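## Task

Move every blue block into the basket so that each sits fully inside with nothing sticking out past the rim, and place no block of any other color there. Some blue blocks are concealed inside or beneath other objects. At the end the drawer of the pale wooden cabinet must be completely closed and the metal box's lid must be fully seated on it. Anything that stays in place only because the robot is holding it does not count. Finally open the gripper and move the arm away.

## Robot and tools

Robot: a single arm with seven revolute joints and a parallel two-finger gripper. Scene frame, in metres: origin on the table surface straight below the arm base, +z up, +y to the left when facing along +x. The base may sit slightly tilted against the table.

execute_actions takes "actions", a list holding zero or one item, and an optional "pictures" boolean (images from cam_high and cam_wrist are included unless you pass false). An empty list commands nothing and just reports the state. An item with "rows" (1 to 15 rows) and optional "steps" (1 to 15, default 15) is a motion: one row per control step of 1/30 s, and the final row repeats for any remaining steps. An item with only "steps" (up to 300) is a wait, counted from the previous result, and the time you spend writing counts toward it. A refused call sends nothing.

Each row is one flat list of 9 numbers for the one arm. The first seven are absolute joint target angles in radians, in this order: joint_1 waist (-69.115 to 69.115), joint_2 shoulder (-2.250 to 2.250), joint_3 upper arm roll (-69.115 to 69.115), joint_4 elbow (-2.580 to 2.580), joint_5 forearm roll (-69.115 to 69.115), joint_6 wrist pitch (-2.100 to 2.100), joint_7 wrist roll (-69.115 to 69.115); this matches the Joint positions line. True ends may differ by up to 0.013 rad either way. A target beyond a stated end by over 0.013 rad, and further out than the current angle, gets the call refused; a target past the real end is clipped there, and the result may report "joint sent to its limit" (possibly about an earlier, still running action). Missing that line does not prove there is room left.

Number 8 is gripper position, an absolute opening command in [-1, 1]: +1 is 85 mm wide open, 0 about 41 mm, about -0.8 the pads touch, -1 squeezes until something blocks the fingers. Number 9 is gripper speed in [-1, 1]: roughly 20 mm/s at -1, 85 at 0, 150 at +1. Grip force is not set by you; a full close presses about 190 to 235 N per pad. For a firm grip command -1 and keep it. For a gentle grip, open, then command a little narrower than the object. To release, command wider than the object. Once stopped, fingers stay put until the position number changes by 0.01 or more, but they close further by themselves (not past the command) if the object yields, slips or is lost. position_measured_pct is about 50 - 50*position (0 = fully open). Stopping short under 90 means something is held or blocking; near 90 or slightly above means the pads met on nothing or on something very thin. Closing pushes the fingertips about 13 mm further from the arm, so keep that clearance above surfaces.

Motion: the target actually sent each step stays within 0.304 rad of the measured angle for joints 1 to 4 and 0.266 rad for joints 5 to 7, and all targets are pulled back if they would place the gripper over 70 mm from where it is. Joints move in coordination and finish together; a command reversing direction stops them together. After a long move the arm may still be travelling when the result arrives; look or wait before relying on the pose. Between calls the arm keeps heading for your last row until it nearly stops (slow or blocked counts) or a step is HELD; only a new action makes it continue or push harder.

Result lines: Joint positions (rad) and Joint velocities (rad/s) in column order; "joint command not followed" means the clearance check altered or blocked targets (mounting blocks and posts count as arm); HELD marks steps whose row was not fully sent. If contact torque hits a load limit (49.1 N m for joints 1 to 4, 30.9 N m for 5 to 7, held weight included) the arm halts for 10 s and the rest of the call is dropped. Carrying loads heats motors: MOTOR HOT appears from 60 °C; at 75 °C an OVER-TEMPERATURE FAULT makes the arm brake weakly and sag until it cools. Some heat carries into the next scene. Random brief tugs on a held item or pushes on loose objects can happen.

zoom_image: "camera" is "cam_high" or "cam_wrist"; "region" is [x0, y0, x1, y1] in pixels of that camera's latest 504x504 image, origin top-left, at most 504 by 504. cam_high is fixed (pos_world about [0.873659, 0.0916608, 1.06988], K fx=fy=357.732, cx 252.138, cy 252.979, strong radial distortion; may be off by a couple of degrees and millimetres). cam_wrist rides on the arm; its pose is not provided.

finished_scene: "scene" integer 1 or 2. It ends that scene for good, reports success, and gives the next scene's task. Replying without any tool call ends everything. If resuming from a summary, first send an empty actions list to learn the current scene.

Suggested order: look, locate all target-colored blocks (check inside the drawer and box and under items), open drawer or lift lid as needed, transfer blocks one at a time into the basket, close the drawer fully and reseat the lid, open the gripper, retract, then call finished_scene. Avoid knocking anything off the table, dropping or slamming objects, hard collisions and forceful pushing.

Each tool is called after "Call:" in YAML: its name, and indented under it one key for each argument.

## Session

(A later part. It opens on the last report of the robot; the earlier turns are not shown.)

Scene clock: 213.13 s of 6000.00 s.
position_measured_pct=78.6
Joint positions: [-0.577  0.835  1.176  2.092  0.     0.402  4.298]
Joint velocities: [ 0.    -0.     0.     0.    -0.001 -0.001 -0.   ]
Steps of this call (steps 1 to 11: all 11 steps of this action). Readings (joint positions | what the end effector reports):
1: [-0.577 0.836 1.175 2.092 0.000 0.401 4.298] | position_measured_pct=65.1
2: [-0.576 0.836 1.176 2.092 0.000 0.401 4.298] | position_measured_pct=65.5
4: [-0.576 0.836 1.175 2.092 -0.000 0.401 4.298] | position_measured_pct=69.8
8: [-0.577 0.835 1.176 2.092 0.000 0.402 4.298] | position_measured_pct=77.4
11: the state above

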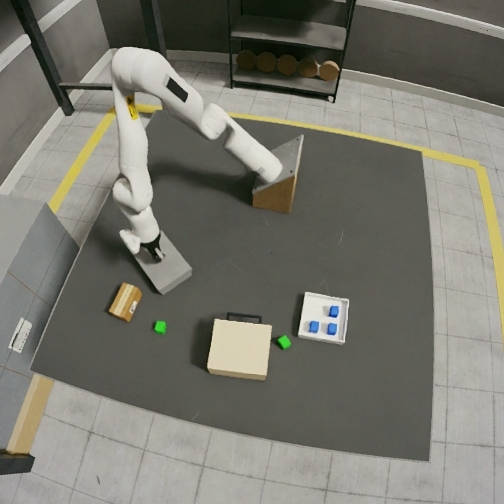

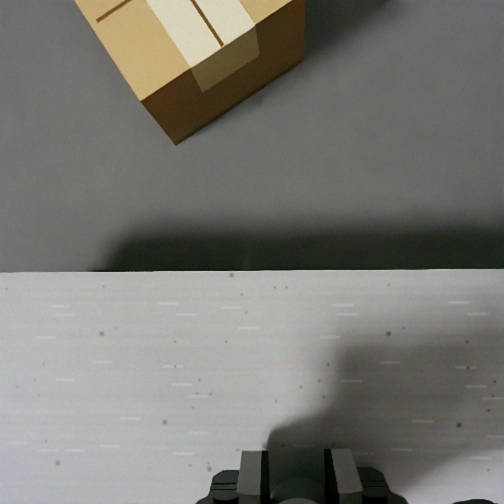

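Call:
execute_actions:
  actions:
    - {"rows":[[-0.597,0.83,1.1891,2.089,0,0.4216,4.298,-1,0],[-0.597,0.83,1.1891,2.089,0,0.4216,4.298,-1,0],[-0.632,0.819,1.214,2.0845,0,0.454,4.3,-1,0],[-0.632,0.819,1.214,2.0845,0,0.454,4.3,-1,0],[-0.6666,0.809,1.2392,2.0792,0,0.4862,4.301,-1,0],[-0.6666,0.809,1.2392,2.0792,0,0.4862,4.301,-1,0],[-0.745,0.793,1.295,2.058,0,0.563,4.301,-1,0]],"steps":15}
  pictures: false

Call:
execute_actions:
  actions:
    - {"rows":[[-0.866,0.96,1.004,2.035,0,0.577,4.3,-1,0]],"steps":11}
  pictures: false

Call:
execute_actions:
  actions:
    - {"rows":[[-0.988,1.1463,0.7136,2.0122,0,0.5904,4.3,-1,0]],"steps":15}
  pictures: false

Call:
execute_actions:
  actions:
    - {"steps":6}

Call:
zoom_image:
  camera: "cam_high"
  region: [110, 200, 300, 340]

Scene clock: 228.07 s of 6000.00 s.
position_measured_pct=78.6
Joint positions: [-0.74   0.794  1.295  2.058  0.     0.563  4.301]
Joint velocities: [-0.043 -0.007 -0.001 -0.002 -0.003  0.008  0.   ]
Steps of this call (steps 1 to 15: the robot went on to your last target; steps 16 to 90: nothing new was sent; then 11.43 s passed at rest; steps 91 to 105: all 15 steps of this action). Readings (joint positions | what the end effector reports):
91: [-0.579 0.835 1.177 2.092 0.000 0.402 4.298] | position_measured_pct=78.6
92: [-0.586 0.833 1.180 2.091 0.000 0.407 4.298] | position_measured_pct=78.6
94: [-0.611 0.826 1.195 2.088 0.000 0.430 4.298] | position_measured_pct=78.6
98: [-0.676 0.807 1.243 2.078 0.000 0.491 4.301] | position_measured_pct=78.6
105: the state above

Scene clock: 228.43 s of 6000.00 s.
position_measured_pct=78.6
Joint positions: [-0.838  0.923  1.072  2.039  0.     0.573  4.3  ]
Joint velocities: [-0.319  0.418 -0.831 -0.063 -0.013  0.037 -0.002]
Steps of this call (steps 1 to 11: all 11 steps of this action). Readings (joint positions | what the end effector reports):
1: [-0.741 0.795 1.295 2.058 0.000 0.563 4.301] | position_measured_pct=78.6
2: [-0.745 0.798 1.291 2.058 0.001 0.563 4.301] | position_measured_pct=78.6
4: [-0.758 0.815 1.266 2.056 0.001 0.565 4.301] | position_measured_pct=78.6
8: [-0.803 0.877 1.158 2.046 0.000 0.569 4.301] | position_measured_pct=78.6
11: the state above

Scene clock: 228.93 s of 6000.00 s.
position_measured_pct=78.6
Joint positions: [-0.985  1.141  0.711  2.012 -0.001  0.59   4.3  ]
Joint velocities: [-0.02   0.028 -0.024  0.001  0.007  0.007 -0.001]
Steps of this call (steps 1 to 15: all 15 steps of this action). Readings (joint positions | what the end effector reports):
1: [-0.849 0.937 1.045 2.037 -0.000 0.574 4.300] | position_measured_pct=78.6
2: [-0.861 0.954 1.019 2.035 0.000 0.576 4.300] | position_measured_pct=78.6
4: [-0.886 0.993 0.961 2.030 0.000 0.578 4.300] | position_measured_pct=78.6
8: [-0.934 1.065 0.844 2.021 0.000 0.584 4.300] | position_measured_pct=78.6
15: the state above

Scene clock: 229.13 s of 6000.00 s.
position_measured_pct=78.6
Joint positions: [-0.987  1.145  0.714  2.012  0.     0.59   4.3  ]
Joint velocities: [-0.005  0.008  0.    -0.     0.001  0.002 -0.   ]
Steps of this call (steps 1 to 6: the robot went on to your last target). Readings (joint positions | what the end effector reports):
1: [-0.986 1.142 0.711 2.012 -0.001 0.590 4.300] | position_measured_pct=78.6
2: [-0.986 1.143 0.712 2.012 -0.000 0.590 4.300] | position_measured_pct=78.6
4: [-0.987 1.144 0.713 2.012 0.000 0.590 4.300] | position_measured_pct=78.6
6: the state above

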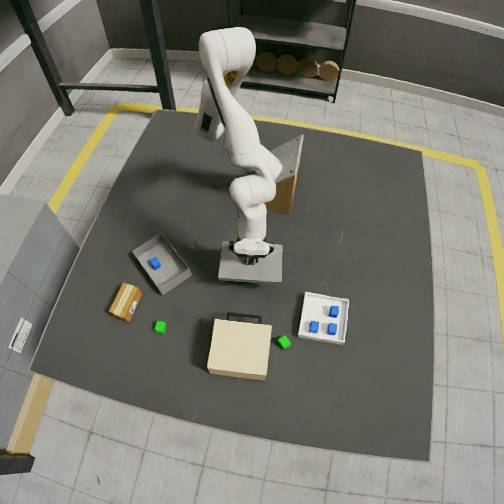

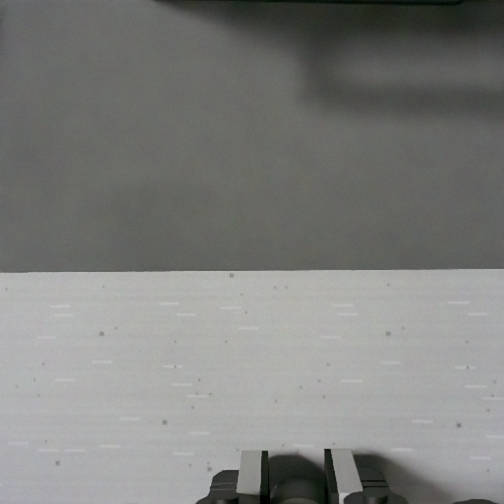

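Region (110, 200, 300, 340) of cam_high's 504x504 image, scaled by 2.653, with more detail than that image has; it fills the top 371 rows of this view, and the rest is white.

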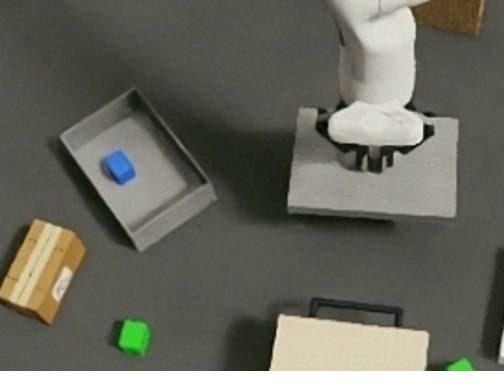

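Call:
execute_actions:
  actions:
    - {"rows":[[-0.8675,1.2822,0.6715,2.052,0,0.374,4.3,-1,0]],"steps":12}
  pictures: false

Call:
execute_actions:
  actions:
    - {"rows":[[-0.8627,1.288,0.67,2.0525,0,0.366,4.3,-1,0],[-0.858,1.294,0.669,2.053,0,0.3585,4.3,-1,0],[-0.853,1.30,0.668,2.0535,0,0.351,4.3,-1,0],[-0.848,1.306,0.6667,2.054,0,0.343,4.3,-1,0]],"steps":12}
  pictures: false

Scene clock: 234.67 s of 6000.00 s.
position_measured_pct=78.6
Joint positions: [-0.872  1.278  0.671  2.052 -0.     0.374  4.3  ]
Joint velocities: [ 0.032  0.032  0.001 -0.003  0.002 -0.017 -0.   ]
Steps of this call (steps 1 to 15: the robot went on to your last target; steps 16 to 90: nothing new was sent; then 2.13 s passed at rest; steps 91 to 102: all 12 steps of this action). Readings (joint positions | what the end effector reports):
91: [-0.987 1.148 0.713 2.012 -0.000 0.589 4.300] | position_measured_pct=78.6
92: [-0.981 1.154 0.712 2.014 -0.000 0.581 4.300] | position_measured_pct=78.6
94: [-0.954 1.184 0.704 2.021 -0.000 0.538 4.300] | position_measured_pct=78.6
98: [-0.884 1.264 0.677 2.047 0.000 0.404 4.300] | position_measured_pct=78.6
102: the state above

Scene clock: 235.07 s of 6000.00 s.
position_measured_pct=78.6
Joint positions: [-0.849  1.304  0.667  2.054  0.     0.343  4.3  ]
Joint velocities: [ 0.002  0.001 -0.    -0.     0.001 -0.002 -0.   ]
Steps of this call (steps 1 to 12: all 12 steps of this action). Readings (joint positions | what the end effector reports):
1: [-0.870 1.280 0.671 2.052 -0.000 0.373 4.300] | position_measured_pct=78.6
2: [-0.865 1.286 0.670 2.052 -0.000 0.367 4.300] | position_measured_pct=78.6
4: [-0.855 1.298 0.668 2.053 0.000 0.353 4.300] | position_measured_pct=78.6
8: [-0.850 1.304 0.667 2.054 0.000 0.344 4.300] | position_measured_pct=78.6
12: the state above

Call:
execute_actions:
  actions:
    - {"rows":[[-0.849,1.305,0.667,2.054,0,0.344,4.3,-0.1,0]],"steps":9}

Call:
execute_actions:
  actions:
    - {"rows":[[-0.988,1.1463,0.7136,2.0122,0,0.5904,4.3,-0.1,0]],"steps":11}
  pictures: false

Call:
execute_actions:
  actions:
    - {"rows":[[-0.866,0.95,1.02,2.035,0,0.577,4.33,0.3,0]],"steps":11}
  pictures: false

Call:
execute_actions:
  actions:
    - {"rows":[[-0.732,0.7592,1.3435,2.0592,0,0.5644,4.37,0.3,0]],"steps":15}
  pictures: false

Call:
execute_actions:
  actions:
    - {"steps":10}

Scene clock: 245.87 s of 6000.00 s.
position_measured_pct=59.5
Joint positions: [-0.849  1.305  0.667  2.054  0.     0.344  4.3  ]
Joint velocities: [ 0.     0.001  0.    -0.     0.    -0.002 -0.   ]
Steps of this call (steps 1 to 15: the robot went on to your last target; steps 16 to 90: nothing new was sent; then 7.50 s passed at rest; steps 91 to 99: all 9 steps of this action). Readings (joint positions | what the end effector reports):
91: [-0.849 1.304 0.667 2.054 0.000 0.344 4.300] | position_measured_pct=78.6
92: [-0.850 1.304 0.667 2.054 -0.000 0.344 4.300] | position_measured_pct=78.6
94: [-0.849 1.305 0.667 2.054 -0.000 0.344 4.300] | position_measured_pct=73.8
98: [-0.849 1.305 0.667 2.054 0.000 0.344 4.300] | position_measured_pct=62.3
99: the state above

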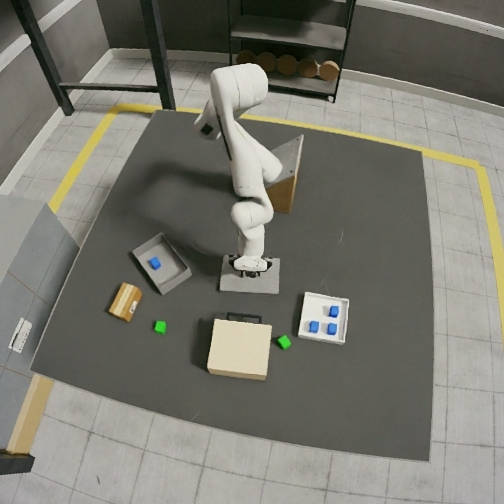

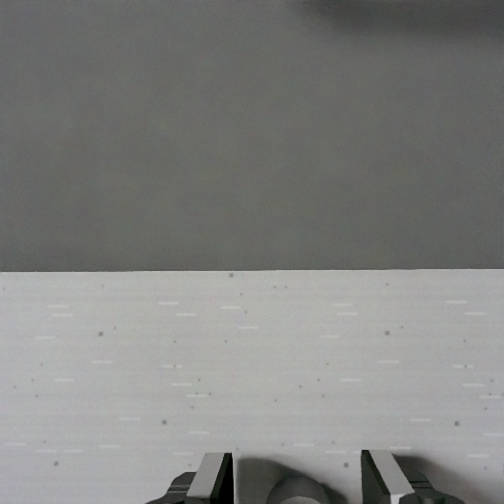

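Scene clock: 246.23 s of 6000.00 s.
position_measured_pct=54.8
Joint positions: [-0.982  1.153  0.713  2.012  0.     0.588  4.3  ]
Joint velocities: [-0.028 -0.035  0.02  -0.014  0.001  0.105 -0.   ]
Steps of this call (steps 1 to 11: all 11 steps of this action). Readings (joint positions | what the end effector reports):
1: [-0.850 1.304 0.667 2.054 0.000 0.345 4.300] | position_measured_pct=57.1
2: [-0.856 1.297 0.669 2.053 0.000 0.354 4.300] | position_measured_pct=56.0
4: [-0.883 1.267 0.676 2.046 -0.000 0.395 4.300] | position_measured_pct=55.2
8: [-0.961 1.177 0.704 2.020 -0.000 0.539 4.300] | position_measured_pct=54.8
11: the state above

Scene clock: 246.60 s of 6000.00 s.
position_measured_pct=35.3
Joint positions: [-0.895  0.999  0.941  2.028 -0.     0.58   4.322]
Joint velocities: [ 0.301 -0.508  0.857  0.061  0.007 -0.032  0.08 ]
Steps of this call (steps 1 to 11: all 11 steps of this action). Readings (joint positions | what the end effector reports):
1: [-0.982 1.151 0.714 2.012 -0.000 0.589 4.300] | position_measured_pct=54.8
2: [-0.980 1.146 0.718 2.013 -0.000 0.590 4.301] | position_measured_pct=54.4
4: [-0.970 1.125 0.743 2.015 -0.001 0.589 4.303] | position_measured_pct=50.4
8: [-0.928 1.054 0.853 2.022 -0.000 0.583 4.314] | position_measured_pct=38.9
11: the state above

Scene clock: 247.10 s of 6000.00 s.
position_measured_pct=34.9
Joint positions: [-0.737  0.767  1.338  2.058  0.001  0.565  4.369]
Joint velocities: [ 0.099 -0.138  0.291  0.026 -0.001 -0.007  0.032]
Steps of this call (steps 1 to 15: all 15 steps of this action). Readings (joint positions | what the end effector reports):
1: [-0.885 0.982 0.969 2.030 0.000 0.579 4.325] | position_measured_pct=35.3
2: [-0.872 0.961 0.995 2.033 -0.000 0.577 4.328] | position_measured_pct=34.9
4: [-0.845 0.923 1.052 2.037 -0.000 0.575 4.336] | position_measured_pct=34.9
8: [-0.800 0.858 1.167 2.045 -0.000 0.570 4.350] | position_measured_pct=34.9
15: the state above

Scene clock: 247.43 s of 6000.00 s.
position_measured_pct=34.9
Joint positions: [-0.732  0.76   1.344  2.059  0.     0.564  4.37 ]
Joint velocities: [ 0.002 -0.004  0.    -0.     0.     0.002 -0.   ]
Steps of this call (steps 1 to 10: the robot went on to your last target). Readings (joint positions | what the end effector reports):
1: [-0.735 0.764 1.344 2.059 0.001 0.565 4.370] | position_measured_pct=34.9
2: [-0.734 0.763 1.346 2.059 0.001 0.565 4.370] | position_measured_pct=34.9
4: [-0.733 0.762 1.344 2.059 0.000 0.564 4.370] | position_measured_pct=34.9
8: [-0.732 0.760 1.344 2.059 0.000 0.564 4.370] | position_measured_pct=34.9
10: the state above

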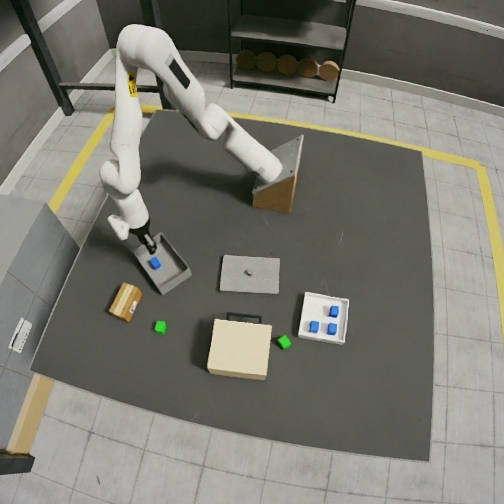

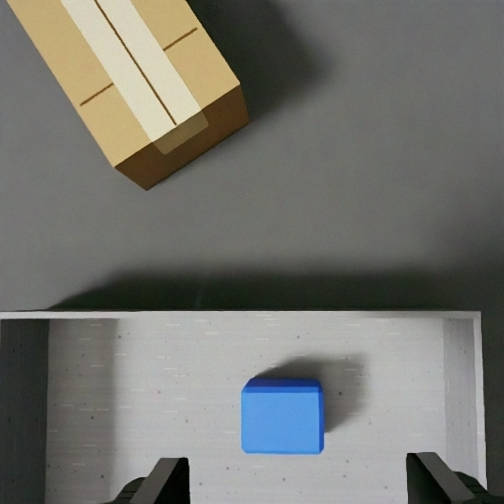

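Call:
execute_actions:
  actions:
    - {"rows":[[-0.408,0.8524,1.1072,2.0976,0,0.2752,4.356,0.35,0]]}
  pictures: false

Call:
execute_actions:
  actions:
    - {"steps":6}

Call:
execute_actions:
  actions:
    - {"rows":[[-0.408,0.8524,1.1072,2.0976,0,0.2752,4.356,-0.33,0]],"steps":14}
  pictures: false

Call:
execute_actions:
  actions:
    - {"rows":[[-0.732,0.7592,1.3435,2.0592,0,0.5644,4.37,-0.33,0]],"steps":15}

Scene clock: 255.37 s of 6000.00 s.
position_measured_pct=32.5
Joint positions: [-0.42   0.85   1.109  2.097 -0.     0.278  4.356]
Joint velocities: [ 0.089  0.027 -0.086  0.017  0.001 -0.11  -0.005]
Steps of this call (steps 1 to 15: the robot went on to your last target; steps 16 to 90: nothing new was sent; then 4.43 s passed at rest; steps 91 to 105: all 15 steps of this action). Readings (joint positions | what the end effector reports):
91: [-0.730 0.760 1.343 2.059 -0.000 0.564 4.370] | position_measured_pct=34.9
92: [-0.723 0.762 1.339 2.060 -0.000 0.559 4.370] | position_measured_pct=34.5
94: [-0.692 0.771 1.319 2.063 0.000 0.536 4.369] | position_measured_pct=32.9
98: [-0.567 0.808 1.228 2.078 0.000 0.429 4.363] | position_measured_pct=32.5
105: the state above

Scene clock: 255.57 s of 6000.00 s.
position_measured_pct=32.5
Joint positions: [-0.411  0.852  1.107  2.098  0.     0.275  4.356]
Joint velocities: [ 0.024  0.005  0.     0.     0.001  0.    -0.   ]
Steps of this call (steps 1 to 6: the robot went on to your last target). Readings (joint positions | what the end effector reports):
1: [-0.419 0.850 1.107 2.098 -0.000 0.276 4.356] | position_measured_pct=32.5
2: [-0.416 0.851 1.107 2.097 -0.000 0.275 4.356] | position_measured_pct=32.5
4: [-0.413 0.851 1.107 2.098 -0.000 0.275 4.356] | position_measured_pct=32.5
6: the state above

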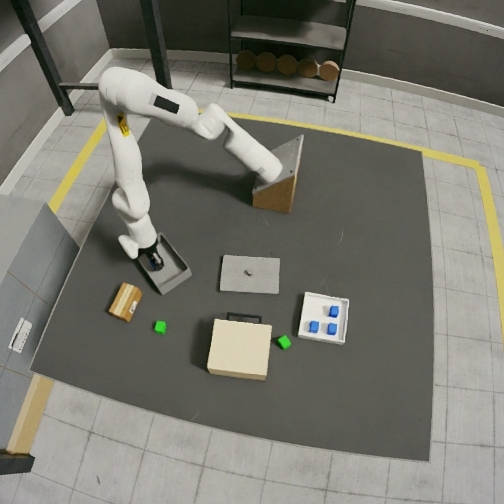

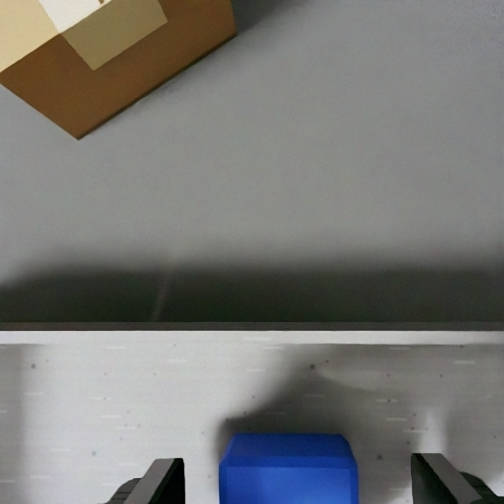

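Scene clock: 256.03 s of 6000.00 s.
position_measured_pct=61.1
Joint positions: [-0.409  0.851  1.108  2.098  0.     0.276  4.356]
Joint velocities: [-0.001 -0.001 -0.     0.001 -0.    -0.001  0.   ]
Steps of this call (steps 1 to 14: all 14 steps of this action). Readings (joint positions | what the end effector reports):
1: [-0.410 0.852 1.107 2.098 0.000 0.275 4.356] | position_measured_pct=32.5
2: [-0.409 0.852 1.107 2.098 0.000 0.275 4.356] | position_measured_pct=32.9
4: [-0.409 0.852 1.107 2.098 0.000 0.275 4.356] | position_measured_pct=37.3
8: [-0.408 0.852 1.107 2.098 -0.000 0.275 4.356] | position_measured_pct=48.4
14: the state above

Scene clock: 256.53 s of 6000.00 s.
position_measured_pct=61.1
Joint positions: [-0.72   0.762  1.342  2.059  0.     0.562  4.37 ]
Joint velocities: [-0.086 -0.026  0.086 -0.013 -0.002  0.112  0.005]
Steps of this call (steps 1 to 15: all 15 steps of this action). Readings (joint positions | what the end effector reports):
1: [-0.411 0.851 1.109 2.098 0.000 0.277 4.356] | position_measured_pct=61.1
2: [-0.418 0.849 1.112 2.097 0.000 0.281 4.356] | position_measured_pct=61.1
4: [-0.448 0.840 1.132 2.094 -0.000 0.304 4.357] | position_measured_pct=61.1
8: [-0.574 0.804 1.223 2.079 0.000 0.410 4.363] | position_measured_pct=61.1
15: the state above

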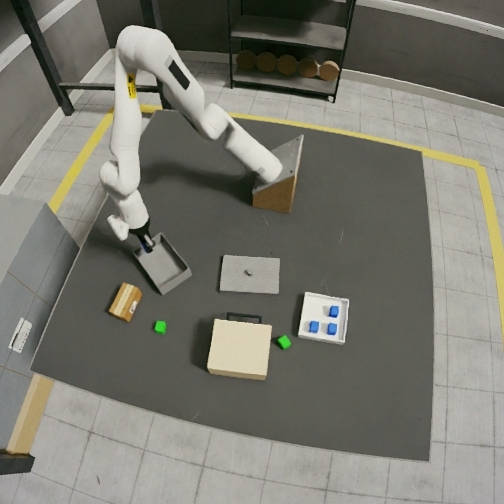

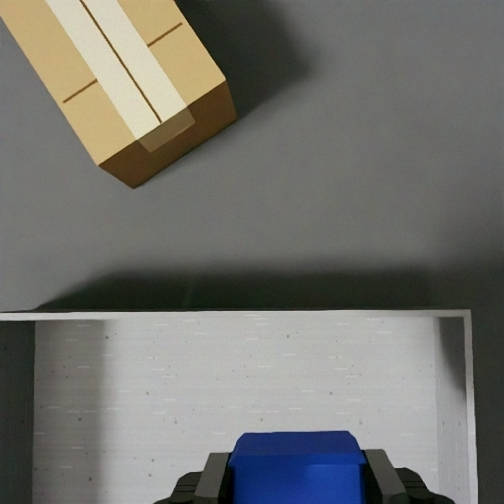

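Call:
execute_actions:
  actions:
    - {"rows":[[-0.8,0.98,1.04,1.87,0,0.69,4.25,-0.33,0]],"steps":11}
  pictures: false

Call:
execute_actions:
  actions:
    - {"rows":[[-0.86,1.195,0.744,1.68,0,0.81,4.13,-0.33,0]],"steps":11}
  pictures: false

Call:
execute_actions:
  actions:
    - {"rows":[[-0.89,1.37,0.623,1.455,0,0.907,4.01,-0.33,0]],"steps":8}
  pictures: false

Call:
execute_actions:
  actions:
    - {"rows":[[-0.915,1.5441,0.503,1.2292,0,1.0038,3.89,-0.33,0]]}
  pictures: false

Call:
execute_actions:
  actions:
    - {"steps":5}

Call:
execute_actions:
  actions:
    - {"rows":[[-0.855,1.6538,0.5048,1.2612,0,0.8466,3.89,-0.33,0]],"steps":15}

Scene clock: 267.07 s of 6000.00 s.
position_measured_pct=61.1
Joint positions: [-0.781  0.921  1.125  1.922  0.     0.655  4.283]
Joint velocities: [-0.181  0.561 -0.819 -0.502 -0.003  0.333 -0.319]
Steps of this call (steps 1 to 30: the robot went on to your last target; steps 31 to 90: nothing new was sent; then 7.17 s passed at rest; steps 91 to 101: all 11 steps of this action). Readings (joint positions | what the end effector reports):
91: [-0.732 0.760 1.343 2.059 0.000 0.565 4.370] | position_measured_pct=61.1
92: [-0.733 0.765 1.339 2.055 0.000 0.567 4.368] | position_measured_pct=61.1
94: [-0.739 0.787 1.314 2.038 0.001 0.579 4.357] | position_measured_pct=61.1
98: [-0.763 0.864 1.209 1.973 0.000 0.621 4.316] | position_measured_pct=61.1
101: the state above

Scene clock: 267.43 s of 6000.00 s.
position_measured_pct=61.1
Joint positions: [-0.843  1.134  0.831  1.732  0.     0.776  4.163]
Joint velocities: [-0.159  0.552 -0.798 -0.483 -0.002  0.31  -0.307]
Steps of this call (steps 1 to 11: all 11 steps of this action). Readings (joint positions | what the end effector reports):
1: [-0.787 0.940 1.099 1.904 0.000 0.666 4.272] | position_measured_pct=61.1
2: [-0.794 0.964 1.073 1.884 0.000 0.679 4.260] | position_measured_pct=61.1
4: [-0.806 1.005 1.019 1.847 0.000 0.703 4.236] | position_measured_pct=61.1
8: [-0.827 1.079 0.911 1.781 0.000 0.745 4.194] | position_measured_pct=61.1
11: the state above

Scene clock: 267.70 s of 6000.00 s.
position_measured_pct=61.1
Joint positions: [-0.879  1.314  0.669  1.525  0.     0.875  4.048]
Joint velocities: [-0.125  0.616 -0.548 -0.791 -0.011  0.346 -0.433]
Steps of this call (steps 1 to 8: all 8 steps of this action). Readings (joint positions | what the end effector reports):
1: [-0.848 1.154 0.805 1.715 0.000 0.787 4.153] | position_measured_pct=61.1
2: [-0.853 1.177 0.782 1.694 -0.000 0.799 4.140] | position_measured_pct=61.1
4: [-0.861 1.223 0.744 1.639 -0.000 0.825 4.110] | position_measured_pct=61.1
8: the state above

Scene clock: 268.20 s of 6000.00 s.
position_measured_pct=61.1
Joint positions: [-0.916  1.541  0.502  1.23  -0.     1.004  3.89 ]
Joint velocities: [ 0.007  0.03   0.02  -0.016  0.008  0.005 -0.001]
Steps of this call (steps 1 to 15: all 15 steps of this action). Readings (joint positions | what the end effector reports):
1: [-0.883 1.334 0.652 1.499 -0.000 0.887 4.034] | position_measured_pct=61.1
2: [-0.886 1.357 0.636 1.470 0.000 0.900 4.019] | position_measured_pct=61.1
4: [-0.893 1.404 0.603 1.409 0.000 0.926 3.986] | position_measured_pct=61.1
8: [-0.908 1.495 0.537 1.292 -0.000 0.976 3.923] | position_measured_pct=61.1
15: the state above

Scene clock: 268.37 s of 6000.00 s.
position_measured_pct=61.1
Joint positions: [-0.915  1.543  0.503  1.229 -0.     1.004  3.89 ]
Joint velocities: [ 0.001  0.007 -0.    -0.002  0.001 -0.002  0.   ]
Steps of this call (steps 1 to 5: the robot went on to your last target). Readings (joint positions | what the end effector reports):
1: [-0.915 1.541 0.503 1.230 0.000 1.004 3.890] | position_measured_pct=61.1
2: [-0.915 1.542 0.503 1.230 0.000 1.004 3.890] | position_measured_pct=61.1
4: [-0.915 1.543 0.503 1.229 0.000 1.004 3.890] | position_measured_pct=61.1
5: the state above

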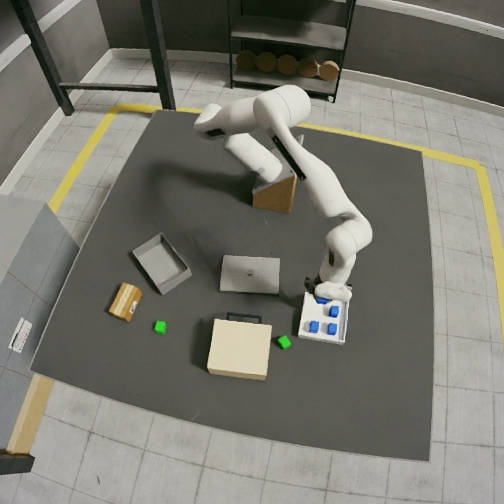

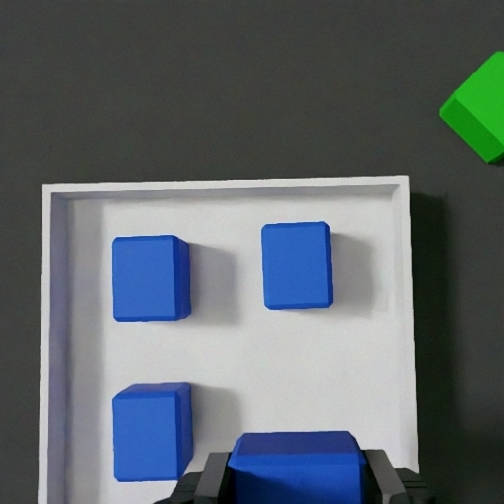

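Scene clock: 268.87 s of 6000.00 s.
position_measured_pct=61.1
Joint positions: [-0.855  1.653  0.505  1.261  0.     0.847  3.89 ]
Joint velocities: [ 0.005  0.008  0.    -0.    -0.001  0.001  0.   ]
Steps of this call (steps 1 to 15: all 15 steps of this action). Readings (joint positions | what the end effector reports):
1: [-0.914 1.545 0.503 1.229 -0.000 1.003 3.890] | position_measured_pct=61.1
2: [-0.911 1.551 0.503 1.230 -0.000 0.995 3.890] | position_measured_pct=61.1
4: [-0.895 1.579 0.504 1.237 0.000 0.957 3.890] | position_measured_pct=61.1
8: [-0.859 1.646 0.505 1.260 -0.000 0.858 3.890] | position_measured_pct=61.1
15: the state above

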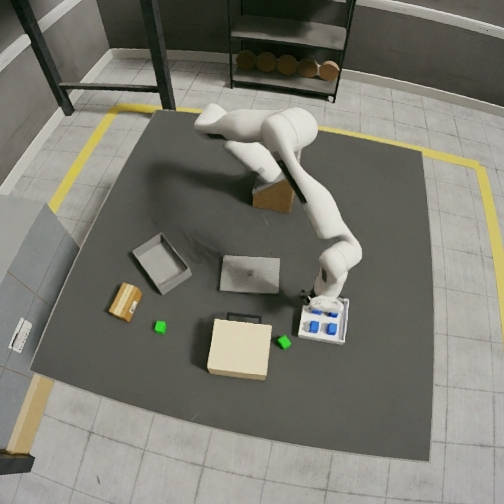

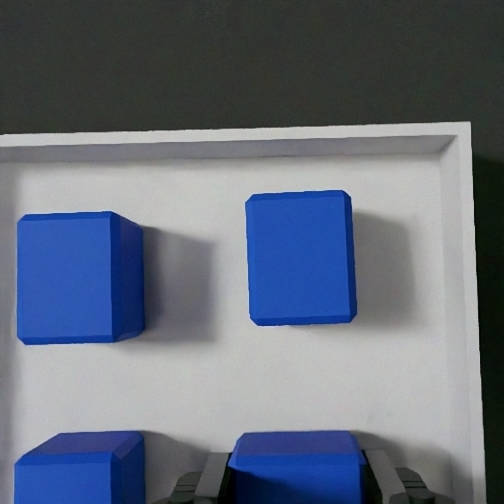

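Call:
execute_actions:
  actions:
    - {"rows":[[-0.8535,1.6567,0.505,1.2612,0,0.8433,3.89,-0.33,-0.5],[-0.8535,1.6567,0.505,1.2612,0,0.8433,3.89,-0.33,-0.5],[-0.8535,1.6567,0.505,1.2612,0,0.8433,3.89,0.05,-0.5]],"steps":12}
  pictures: false

Call:
execute_actions:
  actions:
    - {"rows":[[-0.915,1.5441,0.503,1.2292,0,1.0038,3.89,0.05,0]],"steps":9}
  pictures: false

Call:
execute_actions:
  actions:
    - {"rows":[[-0.988,1.1463,0.7136,2.0122,0,0.5904,4.3,-0.1,0]],"steps":15}
  pictures: false

Call:
execute_actions:
  actions:
    - {"steps":16}
  pictures: false

Call:
execute_actions:
  actions:
    - {"rows":[[-0.849,1.305,0.667,2.054,0,0.344,4.3,-0.1,0]],"steps":15}
  pictures: false

Call:
execute_actions:
  actions:
    - {"steps":5}

Scene clock: 276.67 s of 6000.00 s.
position_measured_pct=48.4
Joint positions: [-0.854  1.657  0.505  1.261 -0.     0.843  3.89 ]
Joint velocities: [ 0.     0.001 -0.    -0.    -0.001  0.001  0.   ]
Steps of this call (steps 1 to 15: the robot went on to your last target; steps 16 to 90: nothing new was sent; then 4.40 s passed at rest; steps 91 to 102: all 12 steps of this action). Readings (joint positions | what the end effector reports):
91: [-0.854 1.655 0.505 1.261 -0.000 0.846 3.890] | position_measured_pct=61.1
92: [-0.854 1.656 0.505 1.261 0.000 0.844 3.890] | position_measured_pct=61.1
94: [-0.854 1.655 0.505 1.261 0.000 0.843 3.890] | position_measured_pct=61.1
98: [-0.854 1.656 0.505 1.261 -0.000 0.843 3.890] | position_measured_pct=54.8
102: the state above

Scene clock: 276.97 s of 6000.00 s.
position_measured_pct=47.6
Joint positions: [-0.913  1.548  0.503  1.228  0.     1.     3.89 ]
Joint velocities: [-0.032 -0.061 -0.002 -0.033 -0.001  0.142 -0.   ]
Steps of this call (steps 1 to 9: all 9 steps of this action). Readings (joint positions | what the end effector reports):
1: [-0.854 1.655 0.505 1.261 0.000 0.844 3.890] | position_measured_pct=48.0
2: [-0.857 1.650 0.505 1.261 -0.000 0.852 3.890] | position_measured_pct=47.6
4: [-0.873 1.621 0.504 1.254 -0.000 0.890 3.890] | position_measured_pct=47.6
8: [-0.910 1.553 0.503 1.230 0.000 0.991 3.890] | position_measured_pct=47.6
9: the state above

Scene clock: 277.47 s of 6000.00 s.
position_measured_pct=54.8
Joint positions: [-0.975  1.224  0.679  1.648  0.     0.679  4.212]
Joint velocities: [-0.057 -0.39   0.211  1.108 -0.002 -0.495  0.495]
Steps of this call (steps 1 to 15: all 15 steps of this action). Readings (joint positions | what the end effector reports):
1: [-0.914 1.546 0.504 1.229 -0.000 1.002 3.891] | position_measured_pct=47.6
2: [-0.916 1.539 0.506 1.236 -0.001 0.998 3.895] | position_measured_pct=48.0
4: [-0.924 1.510 0.523 1.265 -0.001 0.974 3.919] | position_measured_pct=52.0
8: [-0.947 1.395 0.589 1.375 -0.000 0.876 4.016] | position_measured_pct=54.8
15: the state above

Scene clock: 278.00 s of 6000.00 s.
position_measured_pct=54.8
Joint positions: [-0.987  1.148  0.714  2.012  0.     0.591  4.3  ]
Joint velocities: [-0.007 -0.014 -0.003  0.008 -0.    -0.011  0.001]
Steps of this call (steps 1 to 16: the robot went on to your last target). Readings (joint positions | what the end effector reports):
1: [-0.977 1.212 0.685 1.684 0.000 0.664 4.227] | position_measured_pct=54.8
2: [-0.978 1.203 0.690 1.718 0.000 0.652 4.238] | position_measured_pct=54.8
4: [-0.980 1.189 0.697 1.785 0.000 0.635 4.255] | position_measured_pct=54.8
8: [-0.984 1.165 0.706 1.913 0.000 0.610 4.281] | position_measured_pct=54.8
16: the state above

Scene clock: 278.50 s of 6000.00 s.
position_measured_pct=54.8
Joint positions: [-0.852  1.302  0.667  2.054  0.     0.344  4.3  ]
Joint velocities: [0.023 0.023 0.002 0.003 0.003 0.    0.   ]
Steps of this call (steps 1 to 15: all 15 steps of this action). Readings (joint positions | what the end effector reports):
1: [-0.986 1.149 0.713 2.012 -0.000 0.589 4.300] | position_measured_pct=54.8
2: [-0.980 1.155 0.712 2.013 -0.000 0.581 4.300] | position_measured_pct=54.8
4: [-0.954 1.185 0.704 2.020 -0.000 0.540 4.300] | position_measured_pct=54.8
8: [-0.876 1.274 0.677 2.045 0.000 0.395 4.300] | position_measured_pct=54.8
15: the state above

Scene clock: 278.67 s of 6000.00 s.
position_measured_pct=54.8
Joint positions: [-0.85   1.304  0.667  2.054  0.     0.344  4.3  ]
Joint velocities: [ 0.005  0.005 -0.    -0.001  0.001 -0.003 -0.   ]
Steps of this call (steps 1 to 5: the robot went on to your last target). Readings (joint positions | what the end effector reports):
1: [-0.851 1.303 0.667 2.054 0.000 0.344 4.300] | position_measured_pct=54.8
2: [-0.850 1.304 0.667 2.054 0.000 0.344 4.300] | position_measured_pct=54.8
4: [-0.850 1.304 0.667 2.054 0.000 0.344 4.300] | position_measured_pct=54.8
5: the state above

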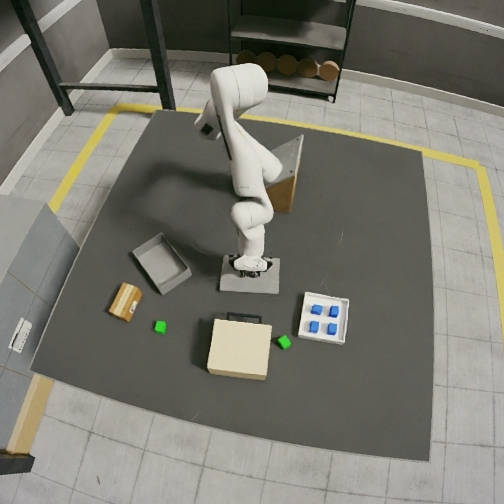

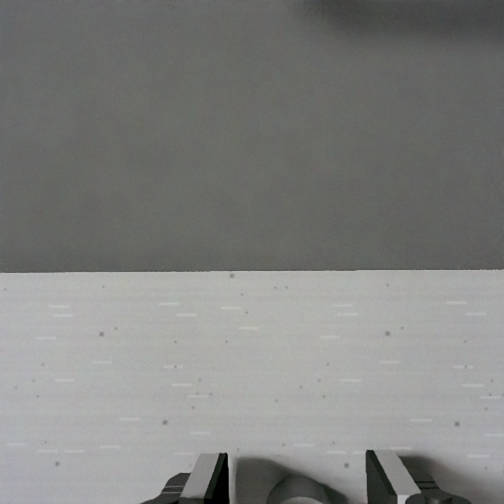

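Call:
execute_actions:
  actions:
    - {"rows":[[-0.849,1.305,0.667,2.054,0,0.344,4.3,-1,0]],"steps":13}
  pictures: false

Call:
execute_actions:
  actions:
    - {"rows":[[-0.988,1.1463,0.7136,2.0122,0,0.5904,4.3,-1,0]],"steps":12}
  pictures: false

Call:
execute_actions:
  actions:
    - {"rows":[[-0.866,0.96,1.004,2.035,0,0.577,4.3,-1,0]],"steps":11}
  pictures: false

Call:
execute_actions:
  actions:
    - {"rows":[[-0.745,0.793,1.295,2.058,0,0.563,4.301,-1,0]],"steps":15}
  pictures: false

Call:
execute_actions:
  actions:
    - {"rows":[[-0.6666,0.809,1.2392,2.0792,0,0.4862,4.301,-1,0]],"steps":15}
  pictures: false

Call:
execute_actions:
  actions:
    - {"rows":[[-0.658,0.8115,1.233,2.0805,0,0.478,4.301,-1,0],[-0.649,0.814,1.2266,2.082,0,0.47,4.3,-1,0],[-0.6406,0.8165,1.22,2.083,0,0.462,4.3,-1,0],[-0.632,0.819,1.214,2.0845,0,0.454,4.3,-1,0],[-0.623,0.8218,1.208,2.0856,0,0.446,4.3,-1,0],[-0.6145,0.8245,1.2016,2.0868,0,0.438,4.299,-1,0],[-0.606,0.8272,1.195,2.088,0,0.43,4.299,-1,0],[-0.597,0.83,1.1891,2.089,0,0.4216,4.298,-1,0],[-0.59,0.832,1.1846,2.09,0,0.4147,4.298,-1,0],[-0.583,0.834,1.18,2.091,0,0.408,4.298,-1,0],[-0.576,0.836,1.1755,2.092,0,0.401,4.298,-1,0]],"steps":15}
  pictures: false

Call:
execute_actions:
  actions:
    - {"steps":6}

Scene clock: 294.37 s of 6000.00 s.
position_measured_pct=78.6
Joint positions: [-0.85   1.304  0.667  2.054  0.     0.345  4.3  ]
Joint velocities: [-0.    -0.001 -0.     0.001 -0.001 -0.003  0.   ]
Steps of this call (steps 1 to 15: the robot went on to your last target; steps 16 to 90: nothing new was sent; then 12.27 s passed at rest; steps 91 to 103: all 13 steps of this action). Readings (joint positions | what the end effector reports):
91: [-0.849 1.305 0.667 2.054 0.000 0.344 4.300] | position_measured_pct=54.8
92: [-0.849 1.305 0.667 2.054 0.000 0.344 4.300] | position_measured_pct=55.6
94: [-0.849 1.305 0.667 2.054 0.000 0.344 4.300] | position_measured_pct=59.5
98: [-0.849 1.305 0.667 2.054 0.000 0.344 4.300] | position_measured_pct=71.0
103: the state above

Scene clock: 294.77 s of 6000.00 s.
position_measured_pct=78.6
Joint positions: [-0.982  1.152  0.714  2.012  0.     0.59   4.3  ]
Joint velocities: [-0.028 -0.03   0.007  0.01   0.002  0.035 -0.   ]
Steps of this call (steps 1 to 12: all 12 steps of this action). Readings (joint positions | what the end effector reports):
1: [-0.851 1.303 0.668 2.054 0.000 0.346 4.300] | position_measured_pct=78.6
2: [-0.857 1.297 0.669 2.053 0.000 0.354 4.300] | position_measured_pct=78.6
4: [-0.883 1.267 0.676 2.046 -0.000 0.395 4.300] | position_measured_pct=78.6
8: [-0.961 1.177 0.704 2.020 -0.000 0.539 4.300] | position_measured_pct=78.6
12: the state above

Scene clock: 295.13 s of 6000.00 s.
position_measured_pct=78.6
Joint positions: [-0.892  1.001  0.939  2.029 -0.     0.579  4.3  ]
Joint velocities: [ 0.298 -0.466  0.819  0.061  0.012 -0.032 -0.001]
Steps of this call (steps 1 to 11: all 11 steps of this action). Readings (joint positions | what the end effector reports):
1: [-0.983 1.150 0.714 2.012 -0.000 0.590 4.300] | position_measured_pct=78.6
2: [-0.981 1.145 0.718 2.013 -0.001 0.590 4.300] | position_measured_pct=78.6
4: [-0.970 1.125 0.742 2.015 -0.001 0.589 4.300] | position_measured_pct=78.6
8: [-0.925 1.054 0.852 2.022 -0.000 0.583 4.300] | position_measured_pct=78.6
11: the state above

Scene clock: 295.63 s of 6000.00 s.
position_measured_pct=78.6
Joint positions: [-0.747  0.798  1.297  2.058  0.001  0.563  4.301]
Joint velocities: [ 0.024 -0.027  0.036  0.009 -0.004 -0.001  0.001]
Steps of this call (steps 1 to 15: all 15 steps of this action). Readings (joint positions | what the end effector reports):
1: [-0.882 0.985 0.965 2.031 0.000 0.578 4.300] | position_measured_pct=78.6
2: [-0.870 0.967 0.991 2.033 -0.000 0.577 4.300] | position_measured_pct=78.6
4: [-0.845 0.933 1.049 2.038 -0.000 0.574 4.300] | position_measured_pct=78.6
8: [-0.799 0.868 1.164 2.046 -0.000 0.568 4.301] | position_measured_pct=78.6
15: the state above

Scene clock: 296.13 s of 6000.00 s.
position_measured_pct=78.6
Joint positions: [-0.668  0.809  1.239  2.079  0.     0.486  4.301]
Joint velocities: [ 0.008 -0.    -0.    -0.    -0.002 -0.002 -0.   ]
Steps of this call (steps 1 to 15: all 15 steps of this action). Readings (joint positions | what the end effector reports):
1: [-0.745 0.797 1.297 2.058 0.001 0.562 4.301] | position_measured_pct=78.6
2: [-0.737 0.798 1.292 2.059 0.000 0.557 4.301] | position_measured_pct=78.6
4: [-0.706 0.802 1.272 2.067 -0.000 0.531 4.301] | position_measured_pct=78.6
8: [-0.672 0.809 1.240 2.079 -0.000 0.488 4.301] | position_measured_pct=78.6
15: the state above

Scene clock: 296.63 s of 6000.00 s.
position_measured_pct=78.6
Joint positions: [-0.581  0.834  1.177  2.092  0.001  0.404  4.298]
Joint velocities: [ 0.004 -0.004 -0.002 -0.003  0.001  0.004  0.   ]
Steps of this call (steps 1 to 15: all 15 steps of this action). Readings (joint positions | what the end effector reports):
1: [-0.666 0.809 1.239 2.079 -0.000 0.485 4.301] | position_measured_pct=78.6
2: [-0.659 0.811 1.235 2.080 -0.000 0.481 4.301] | position_measured_pct=78.6
4: [-0.642 0.816 1.224 2.082 0.000 0.466 4.300] | position_measured_pct=78.6
8: [-0.610 0.826 1.199 2.087 0.000 0.435 4.299] | position_measured_pct=78.6
15: the state above

Scene clock: 296.83 s of 6000.00 s.
position_measured_pct=78.6
Joint positions: [-0.581  0.834  1.177  2.092  0.001  0.404  4.298]
Joint velocities: [ 0.    -0.002 -0.    -0.     0.001 -0.001 -0.   ]
Steps of this call (steps 1 to 6: the robot went on to your last target). Readings (joint positions | what the end effector reports):
1: [-0.581 0.834 1.177 2.092 0.001 0.404 4.298] | position_measured_pct=78.6
2: [-0.581 0.834 1.177 2.092 0.001 0.404 4.298] | position_measured_pct=78.6
4: [-0.581 0.834 1.177 2.092 0.001 0.404 4.298] | position_measured_pct=78.6
6: the state above

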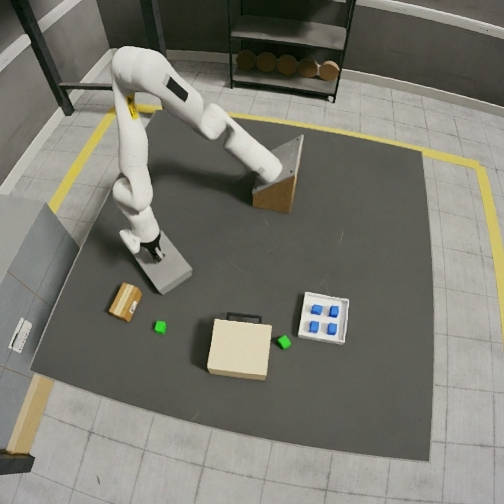

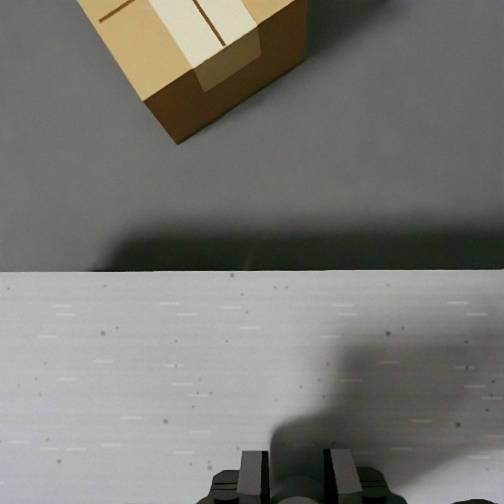

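Within about 1 mm of the pickup pose, so it's seated.

Call:
execute_actions:
  actions:
    - {"rows":[[-0.579,0.835,1.177,2.092,0,0.403,4.298,0,0]],"steps":9}
  pictures: false

Call:
execute_actions:
  actions:
    - {"rows":[[-0.87,0.78,1.36,1.99,0,0.72,4.298,0,0]],"steps":15}

Call:
zoom_image:
  camera: "cam_high"
  region: [110, 200, 370, 390]

Scene clock: 300.93 s of 6000.00 s.
position_measured_pct=59.5
Joint positions: [-0.579  0.835  1.177  2.092  0.     0.403  4.298]
Joint velocities: [ 0.003  0.002 -0.     0.     0.001  0.001  0.   ]
Steps of this call (steps 1 to 15: the robot went on to your last target; steps 16 to 90: nothing new was sent; then 0.80 s passed at rest; steps 91 to 99: all 9 steps of this action). Readings (joint positions | what the end effector reports):
91: [-0.582 0.833 1.178 2.092 0.001 0.404 4.298] | position_measured_pct=78.6
92: [-0.582 0.833 1.178 2.092 0.001 0.405 4.298] | position_measured_pct=78.6
94: [-0.580 0.834 1.177 2.092 0.000 0.403 4.298] | position_measured_pct=73.8
98: [-0.579 0.835 1.177 2.092 0.000 0.403 4.298] | position_measured_pct=62.7
99: the state above

Scene clock: 301.43 s of 6000.00 s.
position_measured_pct=50.0
Joint positions: [-0.86   0.782  1.359  1.991 -0.     0.718  4.298]
Joint velocities: [-0.047 -0.01   0.035 -0.017  0.002  0.063 -0.   ]
Steps of this call (steps 1 to 15: all 15 steps of this action). Readings (joint positions | what the end effector reports):
1: [-0.581 0.835 1.178 2.092 0.000 0.404 4.298] | position_measured_pct=56.7
2: [-0.588 0.833 1.181 2.090 0.000 0.409 4.298] | position_measured_pct=54.0
4: [-0.619 0.828 1.197 2.081 0.000 0.433 4.298] | position_measured_pct=50.8
8: [-0.735 0.806 1.269 2.040 -0.000 0.549 4.298] | position_measured_pct=50.0
15: the state above

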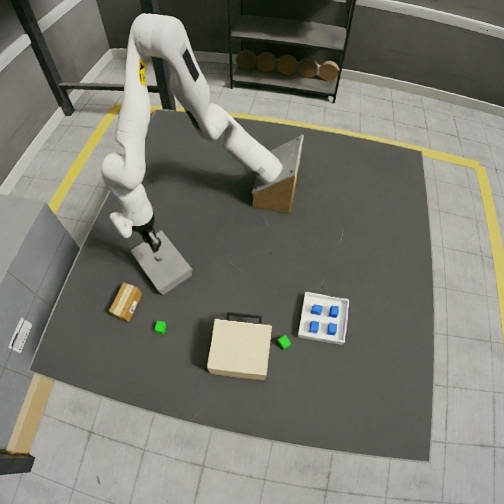

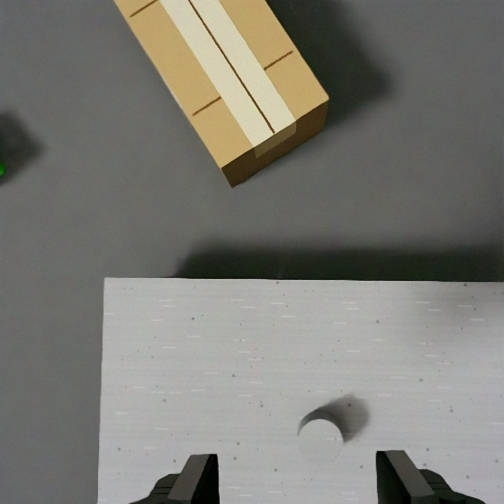

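Region (110, 200, 370, 390) of cam_high's 504x504 image, scaled by 1.938, with more detail than that image has; it fills the top 368 rows of this view, and the rest is white.

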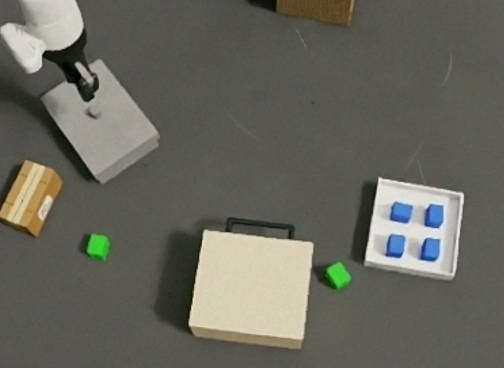

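Call:
finished_scene:
  scene: 2

The scene is finished: the task was done.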